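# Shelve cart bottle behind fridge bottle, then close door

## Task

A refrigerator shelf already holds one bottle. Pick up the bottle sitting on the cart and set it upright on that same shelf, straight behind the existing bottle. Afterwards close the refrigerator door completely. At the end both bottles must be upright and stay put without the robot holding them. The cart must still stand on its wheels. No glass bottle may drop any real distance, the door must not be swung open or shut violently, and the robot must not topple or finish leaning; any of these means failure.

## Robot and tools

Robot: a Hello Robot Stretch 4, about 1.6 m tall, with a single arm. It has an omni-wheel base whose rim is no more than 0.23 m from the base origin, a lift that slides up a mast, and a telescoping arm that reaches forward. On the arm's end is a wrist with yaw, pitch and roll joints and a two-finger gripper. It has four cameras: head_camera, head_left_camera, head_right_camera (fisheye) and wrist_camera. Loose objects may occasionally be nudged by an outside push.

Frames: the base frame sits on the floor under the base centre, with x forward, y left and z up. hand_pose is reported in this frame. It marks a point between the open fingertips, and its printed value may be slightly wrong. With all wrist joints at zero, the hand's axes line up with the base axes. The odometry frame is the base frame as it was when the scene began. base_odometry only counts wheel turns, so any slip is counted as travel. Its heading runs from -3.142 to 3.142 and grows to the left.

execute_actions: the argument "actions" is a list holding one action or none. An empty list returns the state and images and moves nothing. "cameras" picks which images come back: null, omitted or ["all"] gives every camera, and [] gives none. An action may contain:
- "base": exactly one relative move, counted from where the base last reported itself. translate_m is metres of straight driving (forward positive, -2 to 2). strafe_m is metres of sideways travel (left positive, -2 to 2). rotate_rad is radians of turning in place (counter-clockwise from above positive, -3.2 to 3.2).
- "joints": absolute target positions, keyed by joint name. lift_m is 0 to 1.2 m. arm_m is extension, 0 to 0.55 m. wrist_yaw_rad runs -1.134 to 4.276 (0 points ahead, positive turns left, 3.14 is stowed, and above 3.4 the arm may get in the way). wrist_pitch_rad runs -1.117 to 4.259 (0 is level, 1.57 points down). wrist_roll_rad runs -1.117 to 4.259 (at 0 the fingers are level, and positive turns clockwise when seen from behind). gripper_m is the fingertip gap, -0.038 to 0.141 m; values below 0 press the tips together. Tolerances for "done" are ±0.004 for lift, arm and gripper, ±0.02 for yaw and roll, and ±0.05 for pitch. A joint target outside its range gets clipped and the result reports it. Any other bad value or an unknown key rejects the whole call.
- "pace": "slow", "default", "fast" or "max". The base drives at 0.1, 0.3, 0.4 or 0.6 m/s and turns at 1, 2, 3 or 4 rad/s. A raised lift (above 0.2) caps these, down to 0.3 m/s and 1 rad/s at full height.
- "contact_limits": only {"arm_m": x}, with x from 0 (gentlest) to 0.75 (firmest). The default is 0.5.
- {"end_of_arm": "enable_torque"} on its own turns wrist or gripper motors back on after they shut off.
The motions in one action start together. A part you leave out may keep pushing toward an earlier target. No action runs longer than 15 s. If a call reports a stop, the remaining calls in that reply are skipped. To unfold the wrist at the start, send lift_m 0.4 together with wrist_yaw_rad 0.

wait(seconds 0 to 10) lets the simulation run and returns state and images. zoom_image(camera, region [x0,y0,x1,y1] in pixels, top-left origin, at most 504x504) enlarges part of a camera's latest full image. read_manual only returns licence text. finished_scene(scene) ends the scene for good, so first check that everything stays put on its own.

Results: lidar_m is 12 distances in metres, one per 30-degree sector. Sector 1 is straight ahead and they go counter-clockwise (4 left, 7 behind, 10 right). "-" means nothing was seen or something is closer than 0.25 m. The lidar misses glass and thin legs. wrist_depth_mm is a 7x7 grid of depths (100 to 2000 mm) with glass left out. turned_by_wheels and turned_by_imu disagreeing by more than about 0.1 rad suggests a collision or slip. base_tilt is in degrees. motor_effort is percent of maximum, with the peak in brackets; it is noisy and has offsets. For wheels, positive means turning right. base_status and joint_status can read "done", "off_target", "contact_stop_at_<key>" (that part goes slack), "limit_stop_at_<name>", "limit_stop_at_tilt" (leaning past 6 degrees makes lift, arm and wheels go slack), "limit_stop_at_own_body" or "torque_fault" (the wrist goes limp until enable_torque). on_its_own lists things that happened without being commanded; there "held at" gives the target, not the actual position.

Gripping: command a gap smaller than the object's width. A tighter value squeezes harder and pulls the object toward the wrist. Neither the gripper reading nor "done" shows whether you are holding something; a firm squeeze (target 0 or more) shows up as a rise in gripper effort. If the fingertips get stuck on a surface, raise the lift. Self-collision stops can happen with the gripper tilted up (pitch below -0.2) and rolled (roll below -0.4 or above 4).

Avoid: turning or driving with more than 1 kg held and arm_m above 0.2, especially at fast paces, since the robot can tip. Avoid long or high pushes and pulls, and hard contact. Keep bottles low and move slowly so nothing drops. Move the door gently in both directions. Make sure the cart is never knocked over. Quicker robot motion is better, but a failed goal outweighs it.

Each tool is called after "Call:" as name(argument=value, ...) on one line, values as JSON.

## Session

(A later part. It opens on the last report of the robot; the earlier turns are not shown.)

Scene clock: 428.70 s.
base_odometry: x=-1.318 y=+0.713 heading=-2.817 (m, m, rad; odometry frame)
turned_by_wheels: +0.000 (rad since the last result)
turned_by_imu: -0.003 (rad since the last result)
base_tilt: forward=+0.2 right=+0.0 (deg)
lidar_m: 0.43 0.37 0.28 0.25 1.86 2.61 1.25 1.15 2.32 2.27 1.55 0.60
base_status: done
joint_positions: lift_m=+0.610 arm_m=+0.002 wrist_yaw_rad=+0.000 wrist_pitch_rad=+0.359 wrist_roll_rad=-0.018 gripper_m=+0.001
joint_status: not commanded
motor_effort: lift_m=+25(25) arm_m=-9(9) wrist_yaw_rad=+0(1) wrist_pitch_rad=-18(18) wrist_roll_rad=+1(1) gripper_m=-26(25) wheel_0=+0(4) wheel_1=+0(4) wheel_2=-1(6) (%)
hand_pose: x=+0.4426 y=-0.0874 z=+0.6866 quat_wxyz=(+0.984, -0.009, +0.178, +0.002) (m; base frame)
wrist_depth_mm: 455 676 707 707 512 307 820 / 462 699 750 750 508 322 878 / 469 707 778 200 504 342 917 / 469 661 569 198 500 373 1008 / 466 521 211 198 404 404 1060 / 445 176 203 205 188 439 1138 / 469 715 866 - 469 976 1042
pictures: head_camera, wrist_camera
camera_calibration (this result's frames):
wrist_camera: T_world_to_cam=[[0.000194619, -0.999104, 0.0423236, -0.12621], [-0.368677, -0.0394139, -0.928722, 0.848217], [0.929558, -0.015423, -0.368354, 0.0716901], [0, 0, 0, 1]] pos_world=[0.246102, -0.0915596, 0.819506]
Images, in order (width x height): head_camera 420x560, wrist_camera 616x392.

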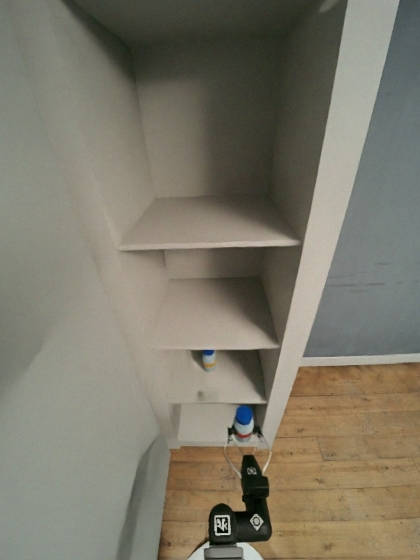

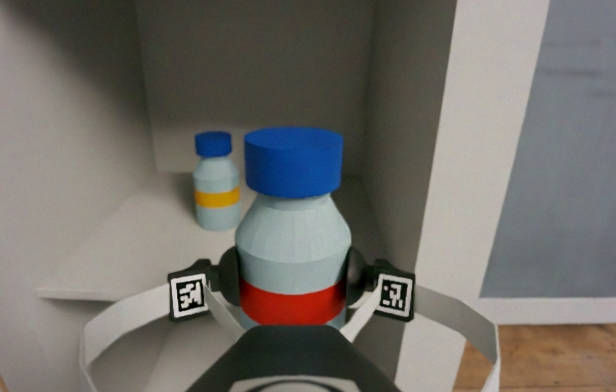

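Call:
execute_actions(actions=[{"joints":{"arm_m":0.25},"pace":"slow","contact_limits":{"arm_m":0.2}}], cameras=["head_camera","wrist_camera"])

Scene clock: 438.43 s.
base_odometry: x=-1.318 y=+0.713 heading=-2.817 (m, m, rad; odometry frame)
turned_by_wheels: +0.000 (rad since the last result)
turned_by_imu: -0.002 (rad since the last result)
base_tilt: forward=+0.2 right=+0.0 (deg)
lidar_m: 0.57 0.39 0.28 0.27 1.86 2.60 1.25 1.14 2.32 2.25 1.55 0.60
base_status: not commanded
joint_positions: lift_m=+0.610 arm_m=+0.248 wrist_yaw_rad=+0.000 wrist_pitch_rad=+0.359 wrist_roll_rad=-0.018 gripper_m=+0.001
joint_status: all done
motor_effort: lift_m=+25(25) arm_m=+9(9) wrist_yaw_rad=+0(0) wrist_pitch_rad=-18(19) wrist_roll_rad=-2(0) gripper_m=-25(24) wheel_0=+0(0) wheel_1=+0(0) wheel_2=-1(1) (%)
contact_limits: arm_m 0.2
hand_pose: x=+0.6895 y=-0.0874 z=+0.6866 quat_wxyz=(+0.984, -0.009, +0.178, +0.002) (m; base frame)
wrist_depth_mm: 445 480 484 480 473 271 196 / 449 508 508 508 496 271 196 / 455 544 535 200 525 271 196 / 455 564 569 198 539 268 196 / 455 334 211 198 415 266 195 / 402 177 203 205 188 229 192 / 336 343 355 - 362 243 190
pictures: head_camera, wrist_camera
camera_calibration (this result's frames):
wrist_camera: T_world_to_cam=[[0.000195266, -0.999104, 0.0423235, -0.126258], [-0.368688, -0.0394138, -0.928717, 0.939222], [0.929553, -0.0154228, -0.368365, -0.157753], [0, 0, 0, 1]] pos_world=[0.492944, -0.0915596, 0.819505]
Images, in order (width x height): head_camera 420x560, wrist_camera 616x392.

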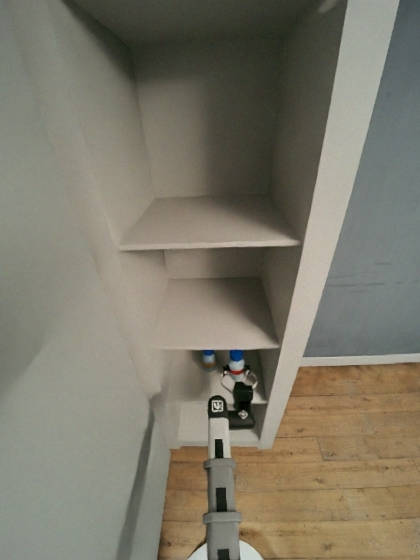

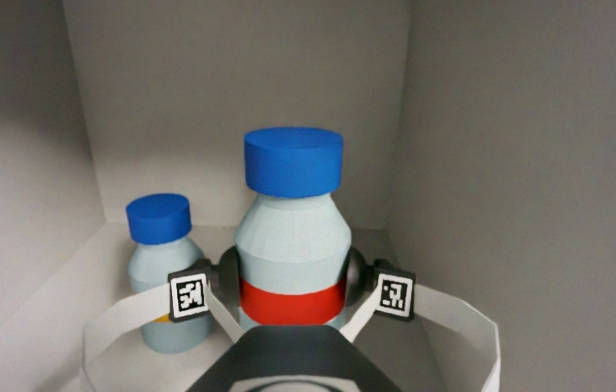

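Call:
execute_actions(actions=[{"joints":{"arm_m":0.36},"pace":"slow","contact_limits":{"arm_m":0.2}}], cameras=["wrist_camera"])

Call:
execute_actions(actions=[{"joints":{"arm_m":0.47},"pace":"slow","contact_limits":{"arm_m":0.2}}], cameras=["wrist_camera","head_camera"])

Scene clock: 448.07 s.
base_odometry: x=-1.318 y=+0.713 heading=-2.817 (m, m, rad; odometry frame)
turned_by_wheels: +0.000 (rad since the last result)
turned_by_imu: -0.001 (rad since the last result)
base_tilt: forward=+0.2 right=+0.0 (deg)
lidar_m: 0.56 0.40 0.28 0.25 1.86 2.62 1.24 1.14 2.35 2.24 1.55 0.59
base_status: not commanded
joint_positions: lift_m=+0.610 arm_m=+0.358 wrist_yaw_rad=+0.000 wrist_pitch_rad=+0.359 wrist_roll_rad=-0.018 gripper_m=+0.001
joint_status: all done
motor_effort: lift_m=+25(25) arm_m=+9(10) wrist_yaw_rad=+1(0) wrist_pitch_rad=-18(19) wrist_roll_rad=-2(1) gripper_m=-24(25) wheel_0=+0(0) wheel_1=+0(0) wheel_2=-1(1) (%)
contact_limits: arm_m 0.2
hand_pose: x=+0.7995 y=-0.0874 z=+0.6866 quat_wxyz=(+0.984, -0.009, +0.178, +0.002) (m; base frame)
wrist_depth_mm: 377 379 377 377 377 279 202 / 397 399 399 399 399 279 203 / 418 424 418 200 424 278 202 / 442 455 449 198 449 277 202 / 442 473 210 198 430 274 200 / 375 176 203 205 188 236 199 / 336 229 355 - 364 251 196
pictures: wrist_camera
camera_calibration (this result's frames):
wrist_camera: T_world_to_cam=[[0.000195082, -0.999104, 0.0423235, -0.12628], [-0.368688, -0.0394138, -0.928717, 0.979778], [0.929553, -0.015423, -0.368365, -0.260003], [0, 0, 0, 1]] pos_world=[0.602944, -0.0915596, 0.819505]
Images, in order (width x height): wrist_camera 616x392.

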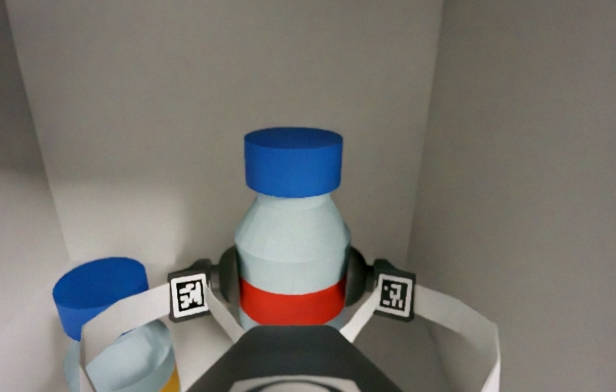

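Scene clock: 449.73 s.
base_odometry: x=-1.318 y=+0.714 heading=-2.818 (m, m, rad; odometry frame)
turned_by_wheels: -0.001 (rad since the last result)
turned_by_imu: +0.003 (rad since the last result)
base_tilt: forward=+0.1 right=+0.0 (deg)
lidar_m: 0.55 0.38 0.29 0.26 1.87 2.59 1.26 1.15 2.31 2.26 1.58 0.59
base_status: not commanded
joint_positions: lift_m=+0.610 arm_m=+0.422 wrist_yaw_rad=+0.000 wrist_pitch_rad=+0.359 wrist_roll_rad=-0.018 gripper_m=+0.001
joint_status: arm_m contact_stop (moved +0.063 of +0.112)
on_its_own: arm_m is slack since a contact_stop (your +0.470 is given up)
motor_effort: lift_m=+24(25) arm_m=+0(19) wrist_yaw_rad=+1(2) wrist_pitch_rad=-19(24) wrist_roll_rad=+2(0) gripper_m=-25(24) wheel_0=-4(4) wheel_1=+1(7) wheel_2=-11(15) (%)
contact_limits: arm_m 0.2
hand_pose: x=+0.8626 y=-0.0874 z=+0.6866 quat_wxyz=(+0.984, -0.009, +0.178, +0.002) (m; base frame)
wrist_depth_mm: 322 322 320 320 320 290 211 / 340 340 340 340 338 291 211 / 362 362 357 200 362 290 211 / 387 384 382 198 384 289 209 / 410 413 210 198 402 286 208 / 402 176 203 205 188 245 206 / 170 343 359 - 366 262 204
pictures: head_camera, wrist_camera
camera_calibration (this result's frames):
wrist_camera: T_world_to_cam=[[0.000122706, -0.999104, 0.0423308, -0.126259], [-0.368821, -0.0393917, -0.928665, 1.00318], [0.929501, -0.0154985, -0.368495, -0.318504], [0, 0, 0, 1]] pos_world=[0.666058, -0.0915652, 0.819594]
Images, in order (width x height): head_camera 420x560, wrist_camera 616x392.

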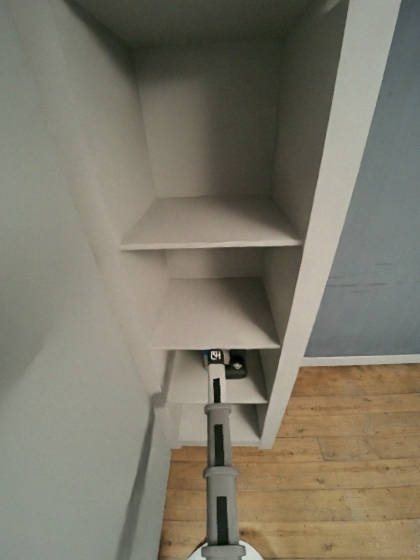

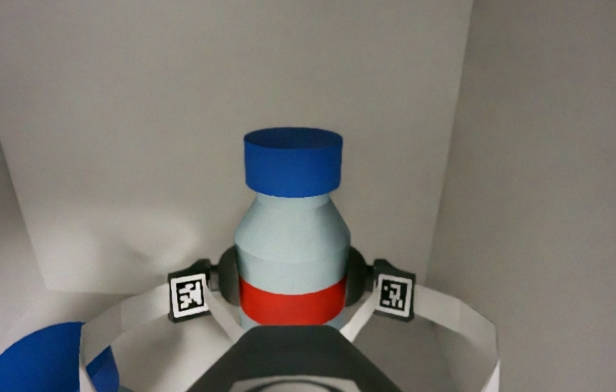

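Call:
execute_actions(actions=[{"joints":{"arm_m":0.40},"base":{"strafe_m":-0.04},"pace":"slow"}], cameras=[])

Call:
execute_actions(actions=[{"joints":{"lift_m":0.58},"pace":"slow"}], cameras=["wrist_camera"])

Scene clock: 466.07 s.
base_odometry: x=-1.331 y=+0.751 heading=-2.818 (m, m, rad; odometry frame)
turned_by_wheels: +0.000 (rad since the last result)
turned_by_imu: -0.001 (rad since the last result)
base_tilt: forward=+0.1 right=+0.0 (deg)
lidar_m: 0.53 0.45 0.28 0.29 1.90 2.56 1.18 1.11 2.30 2.20 1.56 0.58
base_status: done
joint_positions: lift_m=+0.610 arm_m=+0.402 wrist_yaw_rad=+0.000 wrist_pitch_rad=+0.359 wrist_roll_rad=-0.018 gripper_m=+0.001
joint_status: all done
motor_effort: lift_m=+24(24) arm_m=-9(10) wrist_yaw_rad=+1(0) wrist_pitch_rad=-18(20) wrist_roll_rad=+4(0) gripper_m=-24(24) wheel_0=+1(3) wheel_1=-1(7) wheel_2=-1(9) (%)
hand_pose: x=+0.8426 y=-0.0874 z=+0.6867 quat_wxyz=(+0.984, -0.009, +0.178, +0.002) (m; base frame)
wrist_depth_mm: 340 340 336 338 332 208 - / 357 357 357 357 353 208 156 / 382 382 375 200 370 208 155 / 407 407 399 198 397 207 155 / 439 436 210 198 322 205 154 / 384 176 203 205 188 176 152 / 185 343 357 - 338 187 -
pictures: none
No camera images: the call's "cameras" was empty. Leave "cameras" out to get every camera's image.

Scene clock: 467.13 s.
base_odometry: x=-1.331 y=+0.751 heading=-2.818 (m, m, rad; odometry frame)
turned_by_wheels: +0.000 (rad since the last result)
turned_by_imu: +0.000 (rad since the last result)
base_tilt: forward=+0.2 right=-0.1 (deg)
lidar_m: 0.55 0.43 0.32 0.30 1.87 2.61 1.18 1.11 2.30 2.22 1.54 0.59
base_status: not commanded
joint_positions: lift_m=+0.580 arm_m=+0.402 wrist_yaw_rad=+0.000 wrist_pitch_rad=+0.359 wrist_roll_rad=-0.018 gripper_m=+0.001
joint_status: all done
motor_effort: lift_m=+20(23) arm_m=-9(9) wrist_yaw_rad=+1(0) wrist_pitch_rad=-19(19) wrist_roll_rad=+0(3) gripper_m=-23(24) wheel_0=+1(1) wheel_1=-1(2) wheel_2=-1(1) (%)
hand_pose: x=+0.8426 y=-0.0874 z=+0.6570 quat_wxyz=(+0.984, -0.009, +0.178, +0.002) (m; base frame)
wrist_depth_mm: 338 338 336 338 332 208 - / 357 357 357 357 353 208 156 / 382 379 375 200 370 208 156 / 407 404 402 198 394 206 155 / 430 430 210 198 322 205 154 / 190 176 203 205 187 176 152 / 185 306 320 - 312 187 -
pictures: wrist_camera
camera_calibration (this result's frames):
wrist_camera: T_world_to_cam=[[0.000251808, -0.999104, 0.0423307, -0.125075], [-0.368782, -0.0394399, -0.928679, 0.968262], [0.929516, -0.0153769, -0.368461, -0.310934], [0, 0, 0, 1]] pos_world=[0.646127, -0.0915555, 0.789932]
Images, in order (width x height): wrist_camera 616x392.

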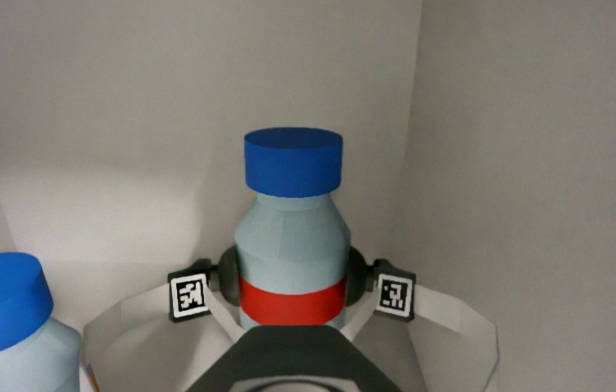

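Call:
execute_actions(actions=[{"joints":{"arm_m":0.475},"pace":"slow","contact_limits":{"arm_m":0.2}}], cameras=["wrist_camera","head_camera"])

Scene clock: 472.13 s.
base_odometry: x=-1.331 y=+0.751 heading=-2.818 (m, m, rad; odometry frame)
turned_by_wheels: +0.000 (rad since the last result)
turned_by_imu: -0.001 (rad since the last result)
base_tilt: forward=+0.2 right=-0.1 (deg)
lidar_m: 0.57 0.43 0.32 0.29 1.89 2.61 1.23 1.12 2.28 2.23 1.57 0.59
base_status: not commanded
joint_positions: lift_m=+0.580 arm_m=+0.473 wrist_yaw_rad=+0.000 wrist_pitch_rad=+0.359 wrist_roll_rad=-0.018 gripper_m=+0.001
joint_status: all done
motor_effort: lift_m=+20(20) arm_m=+9(8) wrist_yaw_rad=+0(0) wrist_pitch_rad=-18(19) wrist_roll_rad=+1(0) gripper_m=-24(25) wheel_0=+1(1) wheel_1=-2(1) wheel_2=-1(1) (%)
contact_limits: arm_m 0.2
hand_pose: x=+0.9145 y=-0.0874 z=+0.6570 quat_wxyz=(+0.984, -0.009, +0.178, +0.002) (m; base frame)
wrist_depth_mm: 272 272 271 271 271 215 - / 287 287 289 287 287 214 160 / 306 306 303 200 304 214 160 / 327 327 322 198 325 213 160 / 351 351 211 198 332 211 158 / 364 176 203 205 188 181 156 / 303 306 320 - 312 193 -
pictures: head_camera, wrist_camera
camera_calibration (this result's frames):
wrist_camera: T_world_to_cam=[[0.000253622, -0.999104, 0.0423306, -0.125094], [-0.368779, -0.0394405, -0.92868, 0.994749], [0.929517, -0.0153751, -0.368458, -0.377699], [0, 0, 0, 1]] pos_world=[0.717952, -0.0915554, 0.789932]
Images, in order (width x height): head_camera 420x560, wrist_camera 616x392.

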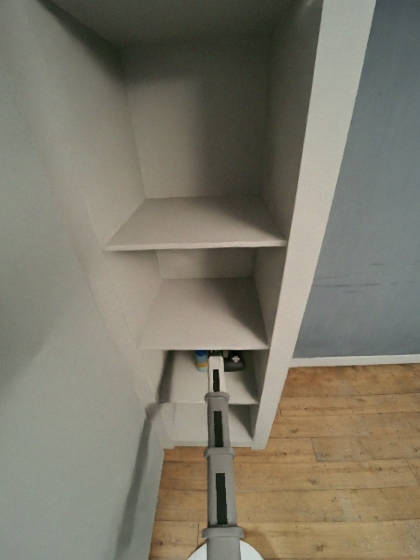

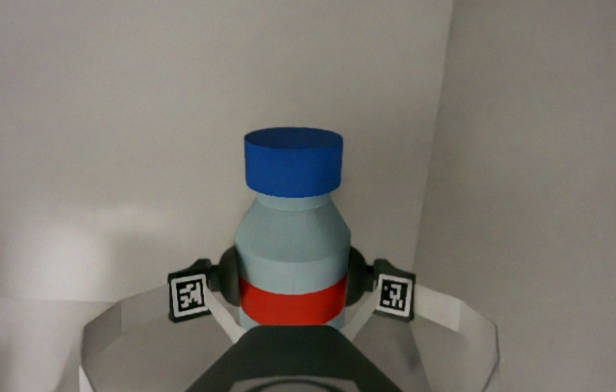

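Call:
execute_actions(actions=[{"joints":{"lift_m":0.525},"pace":"slow"}], cameras=["wrist_camera"])

Scene clock: 476.60 s.
base_odometry: x=-1.331 y=+0.751 heading=-2.818 (m, m, rad; odometry frame)
turned_by_wheels: +0.000 (rad since the last result)
turned_by_imu: -0.001 (rad since the last result)
base_tilt: forward=+0.3 right=+0.0 (deg)
lidar_m: 0.57 0.45 0.32 0.30 1.88 2.59 1.18 1.13 2.31 2.21 1.57 0.60
base_status: not commanded
joint_positions: lift_m=+0.525 arm_m=+0.473 wrist_yaw_rad=+0.000 wrist_pitch_rad=+0.359 wrist_roll_rad=-0.018 gripper_m=+0.001
joint_status: all done
motor_effort: lift_m=+19(19) arm_m=+9(9) wrist_yaw_rad=+0(0) wrist_pitch_rad=-19(19) wrist_roll_rad=+1(1) gripper_m=-26(23) wheel_0=+1(0) wheel_1=-1(1) wheel_2=-1(1) (%)
hand_pose: x=+0.9145 y=-0.0874 z=+0.6020 quat_wxyz=(+0.984, -0.009, +0.178, +0.002) (m; base frame)
wrist_depth_mm: 272 272 271 271 270 215 - / 287 287 289 287 286 216 160 / 306 306 303 200 304 214 160 / 327 327 324 198 325 213 160 / 342 345 210 198 332 211 158 / 286 176 203 205 189 181 157 / 236 240 252 - 255 193 -
pictures: wrist_camera
camera_calibration (this result's frames):
wrist_camera: T_world_to_cam=[[0.000254625, -0.999104, 0.0423307, -0.122766], [-0.368798, -0.0394406, -0.928672, 0.943677], [0.929509, -0.015375, -0.368478, -0.397949], [0, 0, 0, 1]] pos_world=[0.717955, -0.0915554, 0.734928]
Images, in order (width x height): wrist_camera 616x392.

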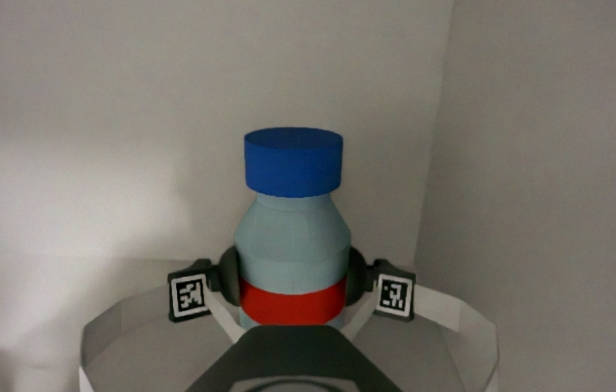

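Call:
execute_actions(actions=[{"joints":{"lift_m":0.516},"pace":"slow"}], cameras=[])

Call:
execute_actions(actions=[{"joints":{"gripper_m":0.07},"pace":"slow"}], cameras=["wrist_camera"])

Scene clock: 480.93 s.
base_odometry: x=-1.331 y=+0.751 heading=-2.818 (m, m, rad; odometry frame)
turned_by_wheels: +0.000 (rad since the last result)
turned_by_imu: -0.001 (rad since the last result)
base_tilt: forward=+0.2 right=+0.0 (deg)
lidar_m: 0.55 0.45 0.31 0.30 1.91 2.58 1.22 1.13 2.29 2.22 1.52 0.57
base_status: not commanded
joint_positions: lift_m=+0.516 arm_m=+0.473 wrist_yaw_rad=+0.000 wrist_pitch_rad=+0.355 wrist_roll_rad=-0.018 gripper_m=+0.001
joint_status: all done
motor_effort: lift_m=+18(18) arm_m=+9(9) wrist_yaw_rad=+1(0) wrist_pitch_rad=-7(19) wrist_roll_rad=+1(1) gripper_m=-23(24) wheel_0=+0(1) wheel_1=-2(1) wheel_2=-1(1) (%)
hand_pose: x=+0.9149 y=-0.0874 z=+0.5943 quat_wxyz=(+0.984, -0.009, +0.176, +0.002) (m; base frame)
wrist_depth_mm: 272 272 272 271 271 214 - / 286 287 287 287 287 214 160 / 306 306 301 196 304 213 160 / 327 325 322 196 324 213 159 / 340 340 209 198 330 211 158 / 278 176 203 205 186 181 156 / 230 234 240 - 249 192 -
pictures: none
No camera images: the call's "cameras" was empty. Leave "cameras" out to get every camera's image.

Scene clock: 483.63 s.
base_odometry: x=-1.331 y=+0.751 heading=-2.818 (m, m, rad; odometry frame)
turned_by_wheels: +0.000 (rad since the last result)
turned_by_imu: -0.001 (rad since the last result)
base_tilt: forward=+0.2 right=+0.0 (deg)
lidar_m: 0.54 0.42 0.31 0.31 1.94 2.60 1.19 1.12 2.29 2.23 1.55 0.59
base_status: not commanded
joint_positions: lift_m=+0.516 arm_m=+0.473 wrist_yaw_rad=-0.001 wrist_pitch_rad=+0.354 wrist_roll_rad=-0.018 gripper_m=+0.070
joint_status: all done
motor_effort: lift_m=+18(18) arm_m=+9(9) wrist_yaw_rad=+1(3) wrist_pitch_rad=-4(7) wrist_roll_rad=+2(1) gripper_m=-2(23) wheel_0=+1(1) wheel_1=-2(2) wheel_2=-1(1) (%)
hand_pose: x=+0.9149 y=-0.0876 z=+0.5945 quat_wxyz=(+0.984, -0.009, +0.176, +0.001) (m; base frame)
wrist_depth_mm: 272 272 271 272 270 213 - / 287 287 287 287 286 214 160 / 304 306 306 204 304 213 160 / 325 325 320 208 324 213 159 / 340 340 325 210 329 211 158 / 278 281 221 217 203 208 156 / 235 233 244 - 240 185 -
pictures: wrist_camera
camera_calibration (this result's frames):
wrist_camera: T_world_to_cam=[[-0.000641379, -0.999103, 0.0423298, -0.121814], [-0.364093, -0.0391911, -0.930538, 0.933739], [0.931362, -0.0160088, -0.363742, -0.405689], [0, 0, 0, 1]] pos_world=[0.717733, -0.0916055, 0.72647]
Images, in order (width x height): wrist_camera 616x392.

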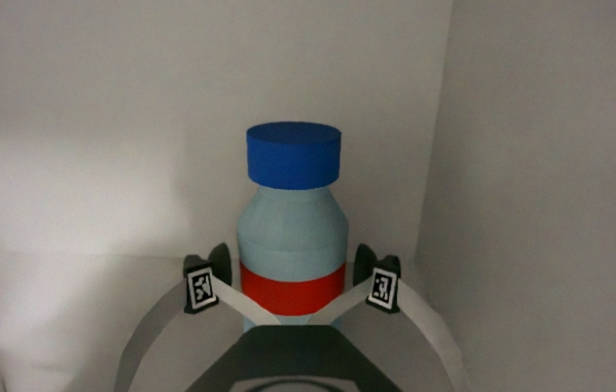

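Placed. Retract.

Call:
execute_actions(actions=[{"joints":{"arm_m":0.12},"pace":"slow"}], cameras=["wrist_camera","head_camera"])

Scene clock: 490.63 s.
base_odometry: x=-1.331 y=+0.751 heading=-2.818 (m, m, rad; odometry frame)
turned_by_wheels: +0.000 (rad since the last result)
turned_by_imu: -0.002 (rad since the last result)
base_tilt: forward=+0.2 right=+0.0 (deg)
lidar_m: 0.56 0.42 0.32 0.30 1.93 2.62 1.21 1.14 2.29 2.23 1.55 0.59
base_status: not commanded
joint_positions: lift_m=+0.516 arm_m=+0.122 wrist_yaw_rad=+0.000 wrist_pitch_rad=+0.354 wrist_roll_rad=-0.018 gripper_m=+0.070
joint_status: all done
motor_effort: lift_m=+18(18) arm_m=-9(9) wrist_yaw_rad=+1(3) wrist_pitch_rad=-5(5) wrist_roll_rad=-1(2) gripper_m=+0(0) wheel_0=+1(1) wheel_1=-2(2) wheel_2=-1(1) (%)
hand_pose: x=+0.5631 y=-0.0875 z=+0.5945 quat_wxyz=(+0.984, -0.009, +0.176, +0.001) (m; base frame)
wrist_depth_mm: 500 597 591 591 377 197 194 / 508 621 634 621 375 207 205 / 508 424 661 627 373 218 220 / 466 433 459 496 366 232 238 / 353 357 362 366 282 248 904 / 306 297 294 297 203 268 976 / 517 676 750 - 303 286 917
pictures: head_camera, wrist_camera
camera_calibration (this result's frames):
wrist_camera: T_world_to_cam=[[-0.000327584, -0.999104, 0.0423299, -0.122132], [-0.364293, -0.039302, -0.930455, 0.805644], [0.931284, -0.0157253, -0.363954, -0.0778441], [0, 0, 0, 1]] pos_world=[0.365946, -0.0915831, 0.726454]
Images, in order (width x height): head_camera 420x560, wrist_camera 616x392.

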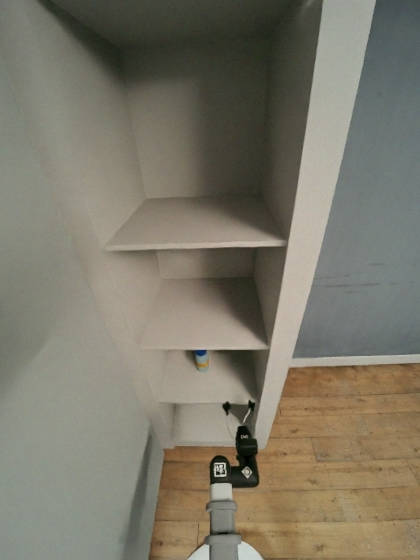

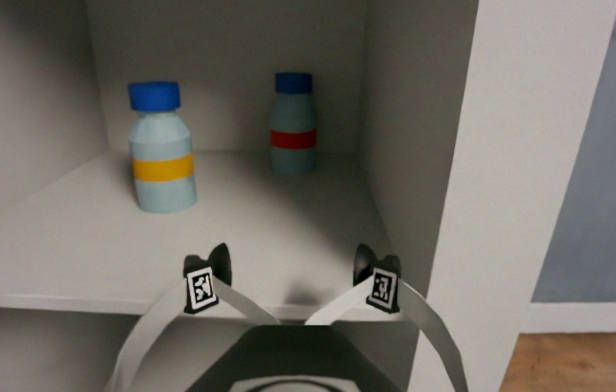

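Call:
execute_actions(actions=[{"base":{"strafe_m":0.07},"joints":{"wrist_yaw_rad":0.36,"gripper_m":0.095},"pace":"slow"}], cameras=[])

Call:
execute_actions(actions=[{"joints":{"arm_m":0.29},"pace":"slow"}], cameras=["wrist_camera"])

Scene clock: 503.33 s.
base_odometry: x=-1.308 y=+0.685 heading=-2.818 (m, m, rad; odometry frame)
turned_by_wheels: +0.000 (rad since the last result)
turned_by_imu: -0.001 (rad since the last result)
base_tilt: forward=+0.2 right=+0.0 (deg)
lidar_m: 0.57 0.35 0.25 0.25 1.91 2.52 1.26 1.15 2.37 2.29 1.56 0.59
base_status: done
joint_positions: lift_m=+0.516 arm_m=+0.122 wrist_yaw_rad=+0.360 wrist_pitch_rad=+0.354 wrist_roll_rad=-0.018 gripper_m=+0.095
joint_status: all done
motor_effort: lift_m=+17(18) arm_m=-8(9) wrist_yaw_rad=+2(1) wrist_pitch_rad=-5(5) wrist_roll_rad=+2(1) gripper_m=-1(1) wheel_0=-2(5) wheel_1=+0(6) wheel_2=+0(1) (%)
hand_pose: x=+0.5765 y=+0.0134 z=+0.5945 quat_wxyz=(+0.968, -0.040, +0.172, +0.178) (m; base frame)
wrist_depth_mm: 256 307 421 603 569 530 496 / 272 319 442 640 585 549 517 / 291 329 462 661 392 488 535 / 317 342 455 492 413 477 496 / 340 340 362 366 368 373 375 / 343 349 314 290 202 293 293 / 330 392 488 - 715 249 249
pictures: none
No camera images: the call's "cameras" was empty. Leave "cameras" out to get every camera's image.

Scene clock: 506.33 s.
base_odometry: x=-1.308 y=+0.685 heading=-2.818 (m, m, rad; odometry frame)
turned_by_wheels: +0.000 (rad since the last result)
turned_by_imu: -0.001 (rad since the last result)
base_tilt: forward=+0.2 right=+0.0 (deg)
lidar_m: 0.56 0.34 0.25 0.25 1.90 2.52 1.28 1.14 2.36 2.28 1.56 0.61
base_status: not commanded
joint_positions: lift_m=+0.516 arm_m=+0.288 wrist_yaw_rad=+0.360 wrist_pitch_rad=+0.354 wrist_roll_rad=-0.018 gripper_m=+0.095
joint_status: all done
motor_effort: lift_m=+18(18) arm_m=+8(8) wrist_yaw_rad=+2(2) wrist_pitch_rad=-5(5) wrist_roll_rad=+1(1) gripper_m=+0(0) wheel_0=-2(2) wheel_1=+0(0) wheel_2=+0(0) (%)
hand_pose: x=+0.7434 y=+0.0134 z=+0.5945 quat_wxyz=(+0.968, -0.040, +0.172, +0.178) (m; base frame)
wrist_depth_mm: 236 300 413 452 415 387 364 / 243 309 430 477 439 404 377 / 250 320 449 251 449 427 307 / 256 330 442 246 462 439 314 / 263 324 362 250 248 351 336 / 263 271 265 256 202 291 293 / 234 233 244 - 248 239 249
pictures: wrist_camera
camera_calibration (this result's frames):
wrist_camera: T_world_to_cam=[[0.351577, -0.935201, 0.0423299, -0.283711], [-0.327109, -0.165088, -0.930455, 0.849334], [0.877151, 0.31328, -0.363954, -0.208332], [0, 0, 0, 1]] pos_world=[0.560309, -0.0598458, 0.726453]
Images, in order (width x height): wrist_camera 616x392.

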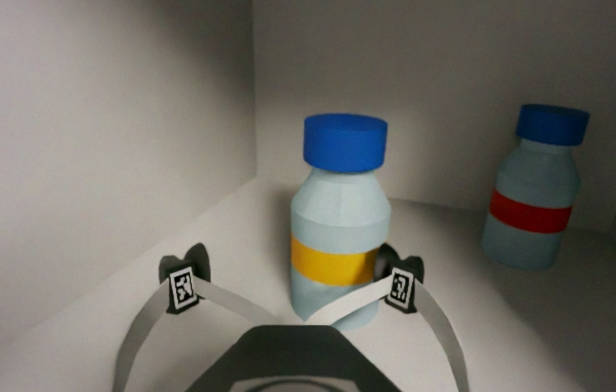

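Call:
execute_actions(actions=[{"joints":{"wrist_yaw_rad":0.29},"pace":"slow"}], cameras=[])

Call:
execute_actions(actions=[{"joints":{"arm_m":0.335},"pace":"slow"}], cameras=["wrist_camera"])

Scene clock: 512.60 s.
base_odometry: x=-1.308 y=+0.685 heading=-2.818 (m, m, rad; odometry frame)
turned_by_wheels: +0.000 (rad since the last result)
turned_by_imu: -0.001 (rad since the last result)
base_tilt: forward=+0.2 right=+0.0 (deg)
lidar_m: 0.57 0.34 0.25 0.25 1.88 2.47 1.27 1.16 2.37 2.30 1.58 0.60
base_status: not commanded
joint_positions: lift_m=+0.516 arm_m=+0.288 wrist_yaw_rad=+0.291 wrist_pitch_rad=+0.354 wrist_roll_rad=-0.018 gripper_m=+0.095
joint_status: all done
motor_effort: lift_m=+18(18) arm_m=+9(9) wrist_yaw_rad=-1(0) wrist_pitch_rad=-5(4) wrist_roll_rad=+0(1) gripper_m=-1(0) wheel_0=-2(2) wheel_1=+0(0) wheel_2=+0(0) (%)
hand_pose: x=+0.7436 y=-0.0062 z=+0.5945 quat_wxyz=(+0.974, -0.034, +0.173, +0.144) (m; base frame)
wrist_depth_mm: 256 332 459 445 415 394 373 / 263 342 484 473 439 407 389 / 270 353 512 234 462 336 407 / 277 364 469 244 473 343 427 / 282 340 362 252 368 351 373 / 268 270 265 263 202 291 291 / 234 233 244 - 249 239 248
pictures: none
No camera images: the call's "cameras" was empty. Leave "cameras" out to get every camera's image.

Scene clock: 514.23 s.
base_odometry: x=-1.308 y=+0.685 heading=-2.818 (m, m, rad; odometry frame)
turned_by_wheels: +0.000 (rad since the last result)
turned_by_imu: +0.000 (rad since the last result)
base_tilt: forward=+0.2 right=+0.0 (deg)
lidar_m: 0.57 0.36 0.25 0.25 1.91 2.51 1.29 1.19 2.36 2.29 1.55 0.60
base_status: not commanded
joint_positions: lift_m=+0.516 arm_m=+0.333 wrist_yaw_rad=+0.290 wrist_pitch_rad=+0.354 wrist_roll_rad=-0.018 gripper_m=+0.095
joint_status: all done
motor_effort: lift_m=+18(18) arm_m=+9(8) wrist_yaw_rad=+0(1) wrist_pitch_rad=-5(5) wrist_roll_rad=+1(0) gripper_m=-2(0) wheel_0=-1(2) wheel_1=+0(0) wheel_2=+0(0) (%)
hand_pose: x=+0.7886 y=-0.0063 z=+0.5945 quat_wxyz=(+0.974, -0.034, +0.173, +0.144) (m; base frame)
wrist_depth_mm: 254 330 421 399 377 355 336 / 260 340 445 424 397 370 351 / 267 349 462 199 421 387 283 / 274 362 452 202 436 303 379 / 281 338 222 202 366 314 364 / 268 270 223 208 202 291 291 / 234 234 245 - 248 239 248
pictures: wrist_camera
camera_calibration (this result's frames):
wrist_camera: T_world_to_cam=[[0.285956, -0.957307, 0.04233, -0.266436], [-0.337758, -0.142034, -0.930455, 0.869423], [0.896743, 0.251772, -0.363954, -0.257679], [0, 0, 0, 1]] pos_world=[0.600916, -0.0666978, 0.726453]
Images, in order (width x height): wrist_camera 616x392.

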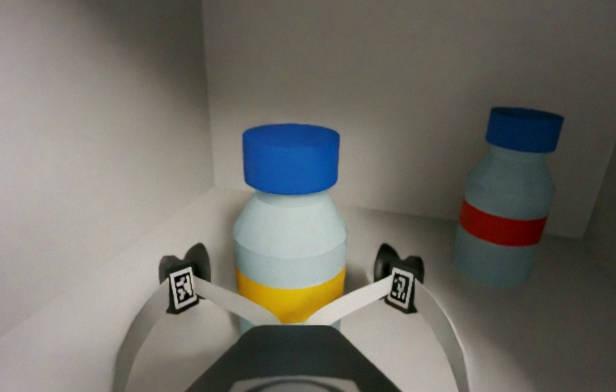

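Call:
execute_actions(actions=[{"joints":{"gripper_m":0.0}}], cameras=[])

Call:
execute_actions(actions=[{"joints":{"lift_m":0.535},"pace":"slow"}], cameras=[])

Call:
execute_actions(actions=[{"base":{"strafe_m":-0.065},"joints":{"wrist_yaw_rad":0.0},"pace":"slow"}], cameras=["wrist_camera"])

Scene clock: 524.73 s.
base_odometry: x=-1.308 y=+0.685 heading=-2.818 (m, m, rad; odometry frame)
turned_by_wheels: +0.000 (rad since the last result)
turned_by_imu: -0.001 (rad since the last result)
base_tilt: forward=+0.1 right=+0.0 (deg)
lidar_m: 0.56 0.34 0.25 0.25 1.90 2.48 1.28 1.16 2.36 2.25 1.56 0.58
base_status: not commanded
joint_positions: lift_m=+0.516 arm_m=+0.333 wrist_yaw_rad=+0.291 wrist_pitch_rad=+0.358 wrist_roll_rad=-0.018 gripper_m=+0.001
joint_status: all done
motor_effort: lift_m=+19(19) arm_m=+9(9) wrist_yaw_rad=-1(1) wrist_pitch_rad=-16(17) wrist_roll_rad=+0(2) gripper_m=-23(25) wheel_0=-2(1) wheel_1=+0(0) wheel_2=+0(0) (%)
hand_pose: x=+0.7883 y=-0.0064 z=+0.5932 quat_wxyz=(+0.973, -0.035, +0.175, +0.144) (m; base frame)
wrist_depth_mm: 255 329 418 402 377 353 336 / 262 338 445 427 397 370 349 / 267 349 459 179 421 387 289 / 274 362 442 185 439 303 382 / 281 334 206 185 359 315 353 / 266 174 199 193 189 274 286 / 226 230 236 - 244 236 243
pictures: none
No camera images: the call's "cameras" was empty. Leave "cameras" out to get every camera's image.

Scene clock: 525.63 s.
base_odometry: x=-1.308 y=+0.685 heading=-2.818 (m, m, rad; odometry frame)
turned_by_wheels: +0.000 (rad since the last result)
turned_by_imu: +0.000 (rad since the last result)
base_tilt: forward=+0.2 right=+0.0 (deg)
lidar_m: 0.57 0.34 0.25 0.25 1.91 2.51 1.30 1.16 2.34 2.30 1.55 0.58
base_status: not commanded
joint_positions: lift_m=+0.535 arm_m=+0.333 wrist_yaw_rad=+0.291 wrist_pitch_rad=+0.358 wrist_roll_rad=-0.018 gripper_m=+0.001
joint_status: all done
motor_effort: lift_m=+25(25) arm_m=+9(9) wrist_yaw_rad=-1(1) wrist_pitch_rad=-17(18) wrist_roll_rad=+0(1) gripper_m=-24(24) wheel_0=-1(2) wheel_1=+0(0) wheel_2=+0(0) (%)
hand_pose: x=+0.7883 y=-0.0064 z=+0.6117 quat_wxyz=(+0.973, -0.035, +0.175, +0.144) (m; base frame)
wrist_depth_mm: 255 329 421 402 375 353 338 / 260 338 449 424 399 370 353 / 267 349 459 179 418 389 366 / 273 359 462 185 449 306 382 / 279 353 206 185 394 317 389 / 278 174 198 193 189 300 314 / 249 253 258 - 267 258 267
pictures: none
No camera images: the call's "cameras" was empty. Leave "cameras" out to get every camera's image.

Scene clock: 527.43 s.
base_odometry: x=-1.329 y=+0.747 heading=-2.818 (m, m, rad; odometry frame)
turned_by_wheels: +0.000 (rad since the last result)
turned_by_imu: -0.001 (rad since the last result)
base_tilt: forward=+0.1 right=+0.0 (deg)
lidar_m: 0.57 0.41 0.30 0.26 1.90 2.59 1.18 1.13 2.32 2.23 1.53 0.58
base_status: done
joint_positions: lift_m=+0.535 arm_m=+0.333 wrist_yaw_rad=+0.000 wrist_pitch_rad=+0.358 wrist_roll_rad=-0.018 gripper_m=+0.001
joint_status: all done
motor_effort: lift_m=+25(25) arm_m=+8(9) wrist_yaw_rad=+0(3) wrist_pitch_rad=-17(17) wrist_roll_rad=-1(1) gripper_m=-24(24) wheel_0=+1(6) wheel_1=-1(6) wheel_2=-1(1) (%)
hand_pose: x=+0.7746 y=-0.0874 z=+0.6117 quat_wxyz=(+0.984, -0.009, +0.178, +0.002) (m; base frame)
wrist_depth_mm: 402 402 399 399 389 213 - / 421 424 427 424 413 213 159 / 449 452 445 178 433 213 158 / 473 477 469 185 424 212 158 / 375 382 206 185 329 209 157 / 300 174 199 193 189 180 155 / 249 253 259 - 267 203 -
pictures: wrist_camera
camera_calibration (this result's frames):
wrist_camera: T_world_to_cam=[[0.000316768, -0.999104, 0.0423313, -0.123168], [-0.368191, -0.0394741, -0.928912, 0.900827], [0.92975, -0.0152918, -0.367873, -0.264886], [0, 0, 0, 1]] pos_world=[0.577993, -0.0915488, 0.744558]
Images, in order (width x height): wrist_camera 616x392.

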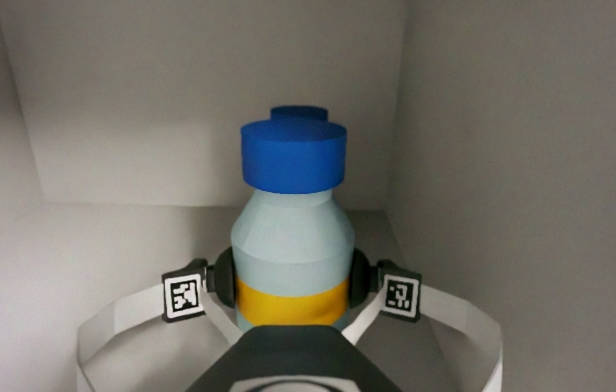

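Call:
execute_actions(actions=[{"joints":{"arm_m":0.375},"pace":"slow"}], cameras=[])

Call:
execute_actions(actions=[{"joints":{"lift_m":0.517},"pace":"slow"}], cameras=[])

Call:
execute_actions(actions=[{"joints":{"gripper_m":0.07},"pace":"slow"}], cameras=["wrist_camera"])

Call:
execute_actions(actions=[{"joints":{"arm_m":0.0}}], cameras=["wrist_camera","head_camera"])

Scene clock: 537.10 s.
base_odometry: x=-1.329 y=+0.747 heading=-2.818 (m, m, rad; odometry frame)
turned_by_wheels: +0.000 (rad since the last result)
turned_by_imu: -0.001 (rad since the last result)
base_tilt: forward=+0.3 right=+0.0 (deg)
lidar_m: 0.56 0.44 0.29 0.30 1.90 2.58 1.20 1.12 2.30 2.21 1.56 0.56
base_status: not commanded
joint_positions: lift_m=+0.535 arm_m=+0.373 wrist_yaw_rad=+0.000 wrist_pitch_rad=+0.358 wrist_roll_rad=-0.018 gripper_m=+0.001
joint_status: all done
motor_effort: lift_m=+25(25) arm_m=+9(8) wrist_yaw_rad=+0(0) wrist_pitch_rad=-17(17) wrist_roll_rad=-1(0) gripper_m=-25(23) wheel_0=+1(1) wheel_1=-1(1) wheel_2=-1(1) (%)
hand_pose: x=+0.8145 y=-0.0874 z=+0.6117 quat_wxyz=(+0.984, -0.009, +0.178, +0.002) (m; base frame)
wrist_depth_mm: 364 366 362 362 357 216 - / 387 387 384 384 379 217 161 / 407 410 404 178 397 216 161 / 436 436 433 185 424 215 160 / 377 382 207 185 334 213 159 / 300 174 199 192 189 183 158 / 248 252 258 - 268 207 -
pictures: none
No camera images: the call's "cameras" was empty. Leave "cameras" out to get every camera's image.

Scene clock: 538.00 s.
base_odometry: x=-1.329 y=+0.747 heading=-2.818 (m, m, rad; odometry frame)
turned_by_wheels: +0.000 (rad since the last result)
turned_by_imu: +0.000 (rad since the last result)
base_tilt: forward=+0.2 right=-0.1 (deg)
lidar_m: 0.58 0.43 0.31 0.30 1.92 2.59 1.22 1.11 2.28 2.23 1.57 0.57
base_status: not commanded
joint_positions: lift_m=+0.517 arm_m=+0.373 wrist_yaw_rad=+0.000 wrist_pitch_rad=+0.358 wrist_roll_rad=-0.018 gripper_m=+0.001
joint_status: all done
motor_effort: lift_m=+20(23) arm_m=+8(9) wrist_yaw_rad=+0(0) wrist_pitch_rad=-18(17) wrist_roll_rad=+0(2) gripper_m=-24(24) wheel_0=+1(1) wheel_1=-1(1) wheel_2=-1(1) (%)
hand_pose: x=+0.8145 y=-0.0874 z=+0.5941 quat_wxyz=(+0.984, -0.009, +0.178, +0.002) (m; base frame)
wrist_depth_mm: 366 366 362 364 355 216 - / 384 387 384 379 379 216 161 / 410 410 404 179 399 216 161 / 433 433 424 185 424 214 160 / 345 349 206 185 336 213 159 / 274 174 199 192 189 183 158 / 228 231 237 - 246 207 -
pictures: none
No camera images: the call's "cameras" was empty. Leave "cameras" out to get every camera's image.

Scene clock: 540.70 s.
base_odometry: x=-1.329 y=+0.747 heading=-2.818 (m, m, rad; odometry frame)
turned_by_wheels: +0.000 (rad since the last result)
turned_by_imu: -0.001 (rad since the last result)
base_tilt: forward=+0.1 right=+0.0 (deg)
lidar_m: 0.55 0.44 0.31 0.29 1.90 2.60 1.23 1.14 2.30 2.22 1.55 0.60
base_status: not commanded
joint_positions: lift_m=+0.517 arm_m=+0.373 wrist_yaw_rad=+0.000 wrist_pitch_rad=+0.354 wrist_roll_rad=-0.018 gripper_m=+0.070
joint_status: all done
motor_effort: lift_m=+20(20) arm_m=+9(9) wrist_yaw_rad=+1(0) wrist_pitch_rad=-6(17) wrist_roll_rad=+0(1) gripper_m=-2(24) wheel_0=+1(1) wheel_1=-1(1) wheel_2=-1(1) (%)
hand_pose: x=+0.8149 y=-0.0874 z=+0.5952 quat_wxyz=(+0.984, -0.009, +0.176, +0.002) (m; base frame)
wrist_depth_mm: 364 366 364 362 359 216 - / 387 384 384 379 379 216 161 / 410 410 404 201 399 216 161 / 433 430 430 202 424 215 160 / 353 357 327 202 332 213 159 / 279 282 211 208 204 209 158 / 234 234 245 - 241 187 -
pictures: wrist_camera
camera_calibration (this result's frames):
wrist_camera: T_world_to_cam=[[0.00004877, -0.999104, 0.0423308, -0.12229], [-0.364581, -0.039435, -0.930336, 0.898229], [0.931172, -0.0153876, -0.364257, -0.311787], [0, 0, 0, 1]] pos_world=[0.617811, -0.0915564, 0.727261]
Images, in order (width x height): wrist_camera 616x392.

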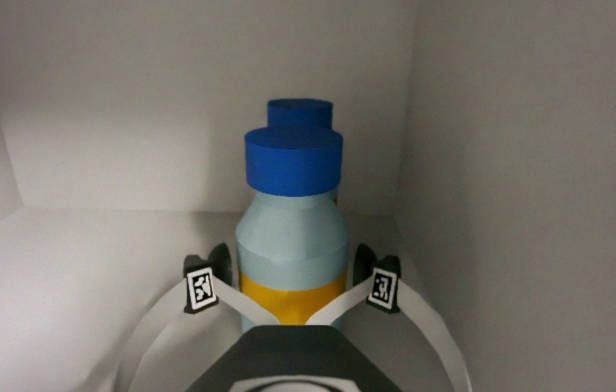

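Scene clock: 542.93 s.
base_odometry: x=-1.329 y=+0.747 heading=-2.818 (m, m, rad; odometry frame)
turned_by_wheels: +0.000 (rad since the last result)
turned_by_imu: -0.001 (rad since the last result)
base_tilt: forward=+0.2 right=+0.0 (deg)
lidar_m: 0.56 0.43 0.32 0.30 1.89 2.61 1.22 1.11 2.29 2.23 1.55 0.58
base_status: not commanded
joint_positions: lift_m=+0.517 arm_m=+0.002 wrist_yaw_rad=+0.000 wrist_pitch_rad=+0.354 wrist_roll_rad=-0.018 gripper_m=+0.070
joint_status: all done
motor_effort: lift_m=+20(20) arm_m=-9(8) wrist_yaw_rad=+2(1) wrist_pitch_rad=-5(5) wrist_roll_rad=-3(0) gripper_m=-2(2) wheel_0=+1(1) wheel_1=-1(1) wheel_2=-1(1) (%)
hand_pose: x=+0.4431 y=-0.0874 z=+0.5953 quat_wxyz=(+0.984, -0.009, +0.176, +0.002) (m; base frame)
wrist_depth_mm: 504 699 707 707 377 307 820 / 504 732 750 732 375 327 866 / 512 676 750 634 370 349 917 / 466 488 492 496 373 960 991 / 504 723 407 904 387 1042 1060 / 521 683 809 854 204 1098 1098 / 512 676 759 - 455 904 917
pictures: head_camera, wrist_camera
camera_calibration (this result's frames):
wrist_camera: T_world_to_cam=[[-0.000178204, -0.999104, 0.0423306, -0.122233], [-0.364425, -0.0393548, -0.930401, 0.762685], [0.931233, -0.0155921, -0.364092, 0.0343249], [0, 0, 0, 1]] pos_world=[0.245955, -0.0915726, 0.727274]
Images, in order (width x height): head_camera 420x560, wrist_camera 616x392.

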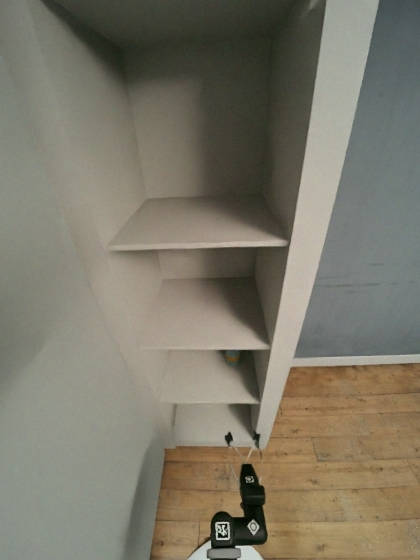

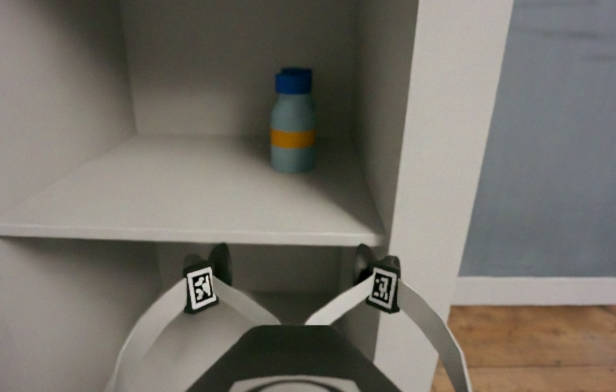

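Call:
execute_actions(actions=[{"base":{"translate_m":-0.5},"joints":{"gripper_m":0.05,"lift_m":0.45}}], cameras=[])

Call:
execute_actions(actions=[{"joints":{"wrist_yaw_rad":3.05,"wrist_pitch_rad":0},"base":{"translate_m":-0.05}}], cameras=[])

Call:
execute_actions(actions=[{"base":{"strafe_m":0.65},"joints":{"lift_m":0.13}}], cameras=["head_camera","head_right_camera"])

Scene clock: 552.87 s.
base_odometry: x=-0.855 y=+0.906 heading=-2.818 (m, m, rad; odometry frame)
turned_by_wheels: +0.000 (rad since the last result)
turned_by_imu: +0.000 (rad since the last result)
base_tilt: forward=+0.2 right=+0.0 (deg)
lidar_m: 1.06 0.54 2.41 1.76 1.82 2.16 0.82 0.69 2.28 2.21 2.24 1.67
base_status: done
joint_positions: lift_m=+0.450 arm_m=+0.002 wrist_yaw_rad=+0.000 wrist_pitch_rad=+0.354 wrist_roll_rad=-0.018 gripper_m=+0.050
joint_status: all done
motor_effort: lift_m=+18(21) arm_m=-8(9) wrist_yaw_rad=+1(1) wrist_pitch_rad=-6(5) wrist_roll_rad=+0(0) gripper_m=-2(0) wheel_0=+0(4) wheel_1=+1(5) wheel_2=-1(8) (%)
hand_pose: x=+0.4431 y=-0.0874 z=+0.5284 quat_wxyz=(+0.984, -0.009, +0.176, +0.002) (m; base frame)
wrist_depth_mm: 585 788 1160 1160 1281 1281 1281 / 597 831 1229 1060 1366 1397 1336 / 603 878 1336 1308 1464 1464 1430 / 609 917 1281 1281 1576 1537 1537 / 609 917 1008 1008 1255 1281 1281 / 609 854 195 960 202 991 1008 / 609 778 831 - 809 820 831
pictures: none
No camera images: the call's "cameras" was empty. Leave "cameras" out to get every camera's image.

Scene clock: 555.23 s.
base_odometry: x=-0.807 y=+0.922 heading=-2.818 (m, m, rad; odometry frame)
turned_by_wheels: +0.000 (rad since the last result)
turned_by_imu: +0.000 (rad since the last result)
base_tilt: forward=+0.1 right=+0.0 (deg)
lidar_m: 1.12 0.60 2.50 1.75 1.83 2.11 0.81 0.65 2.26 2.20 2.29 1.72
base_status: done
joint_positions: lift_m=+0.450 arm_m=+0.002 wrist_yaw_rad=+3.049 wrist_pitch_rad=+0.002 wrist_roll_rad=-0.018 gripper_m=+0.050
joint_status: all done
motor_effort: lift_m=+18(18) arm_m=-9(8) wrist_yaw_rad=+3(4) wrist_pitch_rad=-6(10) wrist_roll_rad=+1(1) gripper_m=-3(3) wheel_0=+0(6) wheel_1=+0(5) wheel_2=-1(9) (%)
hand_pose: x=-0.1068 y=+0.1136 z=+0.6278 quat_wxyz=(+0.046, -0.001, -0.009, +0.999) (m; base frame)
wrist_depth_mm: - 141 - - - - - / 108 142 - - - - - / 116 143 - - - - - / 140 1229 - - - - - / 750 931 1138 - - - - / 1661 1336 195 1863 202 1983 1983 / 1060 976 1138 - 1366 1366 1430
pictures: none
No camera images: the call's "cameras" was empty. Leave "cameras" out to get every camera's image.

Scene clock: 558.73 s.
base_odometry: x=-0.601 y=+0.305 heading=-2.818 (m, m, rad; odometry frame)
turned_by_wheels: +0.000 (rad since the last result)
turned_by_imu: +0.002 (rad since the last result)
base_tilt: forward=+0.2 right=-0.1 (deg)
lidar_m: 1.07 1.79 1.91 1.09 1.15 1.62 1.98 1.14 1.12 2.85 2.36 0.56
base_status: done
joint_positions: lift_m=+0.130 arm_m=+0.002 wrist_yaw_rad=+3.050 wrist_pitch_rad=+0.002 wrist_roll_rad=-0.018 gripper_m=+0.050
joint_status: all done
motor_effort: lift_m=+18(18) arm_m=-9(8) wrist_yaw_rad=+1(3) wrist_pitch_rad=-5(5) wrist_roll_rad=+1(2) gripper_m=-1(2) wheel_0=+0(6) wheel_1=-1(9) wheel_2=+0(1) (%)
hand_pose: x=-0.1068 y=+0.1135 z=+0.3078 quat_wxyz=(+0.046, -0.001, -0.009, +0.999) (m; base frame)
wrist_depth_mm: - 141 - - - - - / 108 142 - - - - 1708 / 116 143 - - - - - / 140 - - - - - - / 1756 1808 1808 1808 1863 1808 1863 / 991 1008 195 960 202 1042 1042 / 504 277 759 - 723 723 741
pictures: head_camera, head_right_camera
Images, in order (width x height): head_camera 420x560, head_right_camera 420x672.

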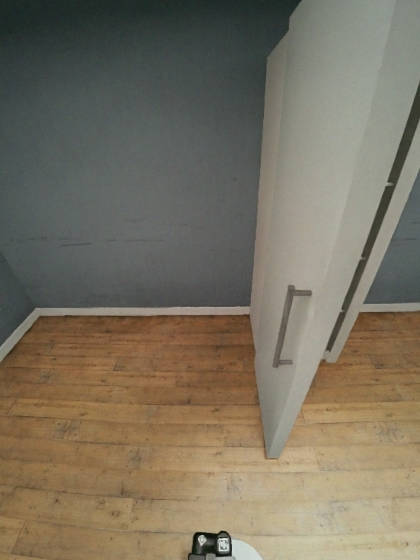

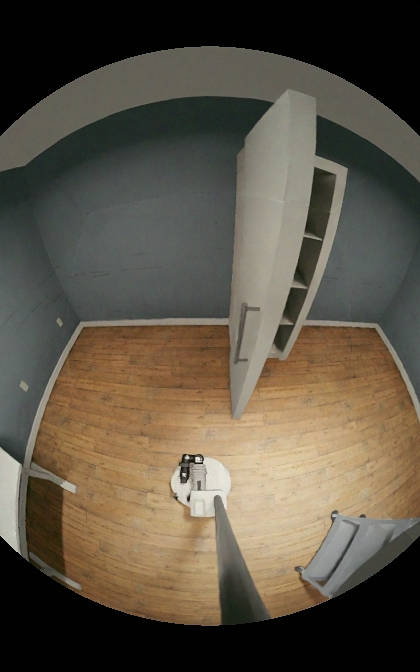

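Call:
execute_actions(actions=[{"base":{"strafe_m":0.06}}], cameras=[])

Call:
execute_actions(actions=[{"base":{"translate_m":0.64}}], cameras=[])

Call:
execute_actions(actions=[{"base":{"strafe_m":-0.45},"pace":"slow"}], cameras=["head_camera","head_right_camera"])

Scene clock: 565.17 s.
base_odometry: x=-0.582 y=+0.248 heading=-2.818 (m, m, rad; odometry frame)
turned_by_wheels: +0.000 (rad since the last result)
turned_by_imu: -0.001 (rad since the last result)
base_tilt: forward=+0.2 right=-0.1 (deg)
lidar_m: 1.49 1.79 1.84 1.04 1.07 1.58 1.99 1.19 1.18 2.92 2.36 0.59
base_status: done
joint_positions: lift_m=+0.130 arm_m=+0.002 wrist_yaw_rad=+3.050 wrist_pitch_rad=+0.002 wrist_roll_rad=-0.018 gripper_m=+0.050
joint_status: not commanded
motor_effort: lift_m=+18(18) arm_m=-9(8) wrist_yaw_rad=+2(2) wrist_pitch_rad=-6(5) wrist_roll_rad=+3(1) gripper_m=-2(2) wheel_0=+0(5) wheel_1=-1(8) wheel_2=+0(1) (%)
hand_pose: x=-0.1068 y=+0.1135 z=+0.3078 quat_wxyz=(+0.046, -0.001, -0.009, +0.999) (m; base frame)
wrist_depth_mm: - 141 - - - - - / 108 142 - - - - 1464 / 116 143 - - - - 1983 / 140 - - - - - - / 1756 1808 1808 1863 1863 1808 1863 / 991 1008 195 960 202 1042 1042 / 500 276 759 - 723 715 732
pictures: none
No camera images: the call's "cameras" was empty. Leave "cameras" out to get every camera's image.

Scene clock: 568.80 s.
base_odometry: x=-1.188 y=+0.045 heading=-2.818 (m, m, rad; odometry frame)
turned_by_wheels: +0.000 (rad since the last result)
turned_by_imu: -0.003 (rad since the last result)
base_tilt: forward=+0.2 right=+0.0 (deg)
lidar_m: 1.05 1.13 1.62 1.77 1.31 1.57 2.61 1.60 0.25 0.26 0.31 0.48
base_status: done
joint_positions: lift_m=+0.130 arm_m=+0.002 wrist_yaw_rad=+3.050 wrist_pitch_rad=+0.002 wrist_roll_rad=-0.018 gripper_m=+0.050
joint_status: not commanded
motor_effort: lift_m=+18(18) arm_m=-8(9) wrist_yaw_rad=+2(1) wrist_pitch_rad=-5(5) wrist_roll_rad=+0(1) gripper_m=-2(1) wheel_0=+1(3) wheel_1=+0(4) wheel_2=+0(9) (%)
hand_pose: x=-0.1068 y=+0.1135 z=+0.3078 quat_wxyz=(+0.046, -0.001, -0.009, +0.999) (m; base frame)
wrist_depth_mm: - 141 - - - - - / 108 142 - - - - 1464 / 116 143 - - - - - / 140 - - - - - - / 1661 1808 1808 1863 1863 1863 1863 / 991 1008 195 960 202 1060 1025 / 504 277 759 - 723 715 732
pictures: none
No camera images: the call's "cameras" was empty. Leave "cameras" out to get every camera's image.

Scene clock: 574.43 s.
base_odometry: x=-1.331 y=+0.472 heading=-2.818 (m, m, rad; odometry frame)
turned_by_wheels: +0.000 (rad since the last result)
turned_by_imu: -0.003 (rad since the last result)
base_tilt: forward=+0.2 right=-0.1 (deg)
lidar_m: 0.28 1.11 1.60 2.20 1.72 2.24 1.57 1.34 2.55 0.25 0.25 0.25
base_status: done
joint_positions: lift_m=+0.130 arm_m=+0.002 wrist_yaw_rad=+3.050 wrist_pitch_rad=+0.002 wrist_roll_rad=-0.018 gripper_m=+0.050
joint_status: not commanded
motor_effort: lift_m=+19(19) arm_m=-9(9) wrist_yaw_rad=+2(2) wrist_pitch_rad=-5(5) wrist_roll_rad=+0(0) gripper_m=-3(2) wheel_0=+2(6) wheel_1=+0(6) wheel_2=-1(2) (%)
hand_pose: x=-0.1069 y=+0.1135 z=+0.3078 quat_wxyz=(+0.046, -0.001, -0.009, +0.999) (m; base frame)
wrist_depth_mm: - 141 - - - - - / 108 142 - - - - - / 116 143 - - - - - / 140 1430 - - - - - / 1336 1618 1808 1863 1863 1863 1921 / 1008 1008 195 960 202 1042 1025 / 500 276 759 - 723 715 732
pictures: head_camera, head_right_camera
Images, in order (width x height): head_camera 420x560, head_right_camera 420x672.

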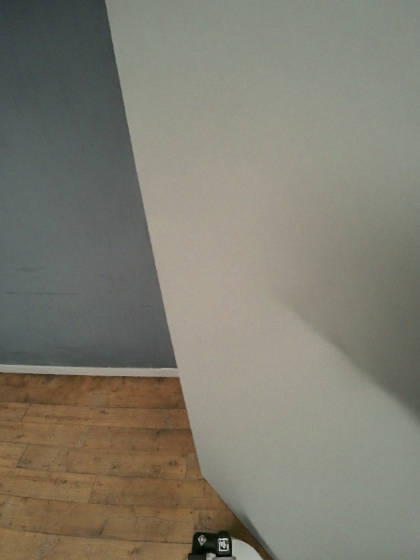

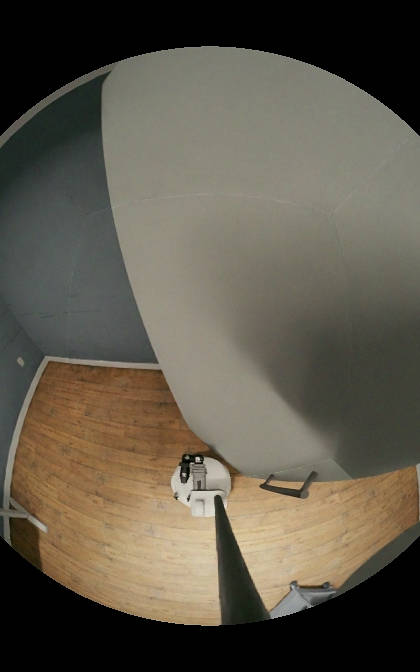

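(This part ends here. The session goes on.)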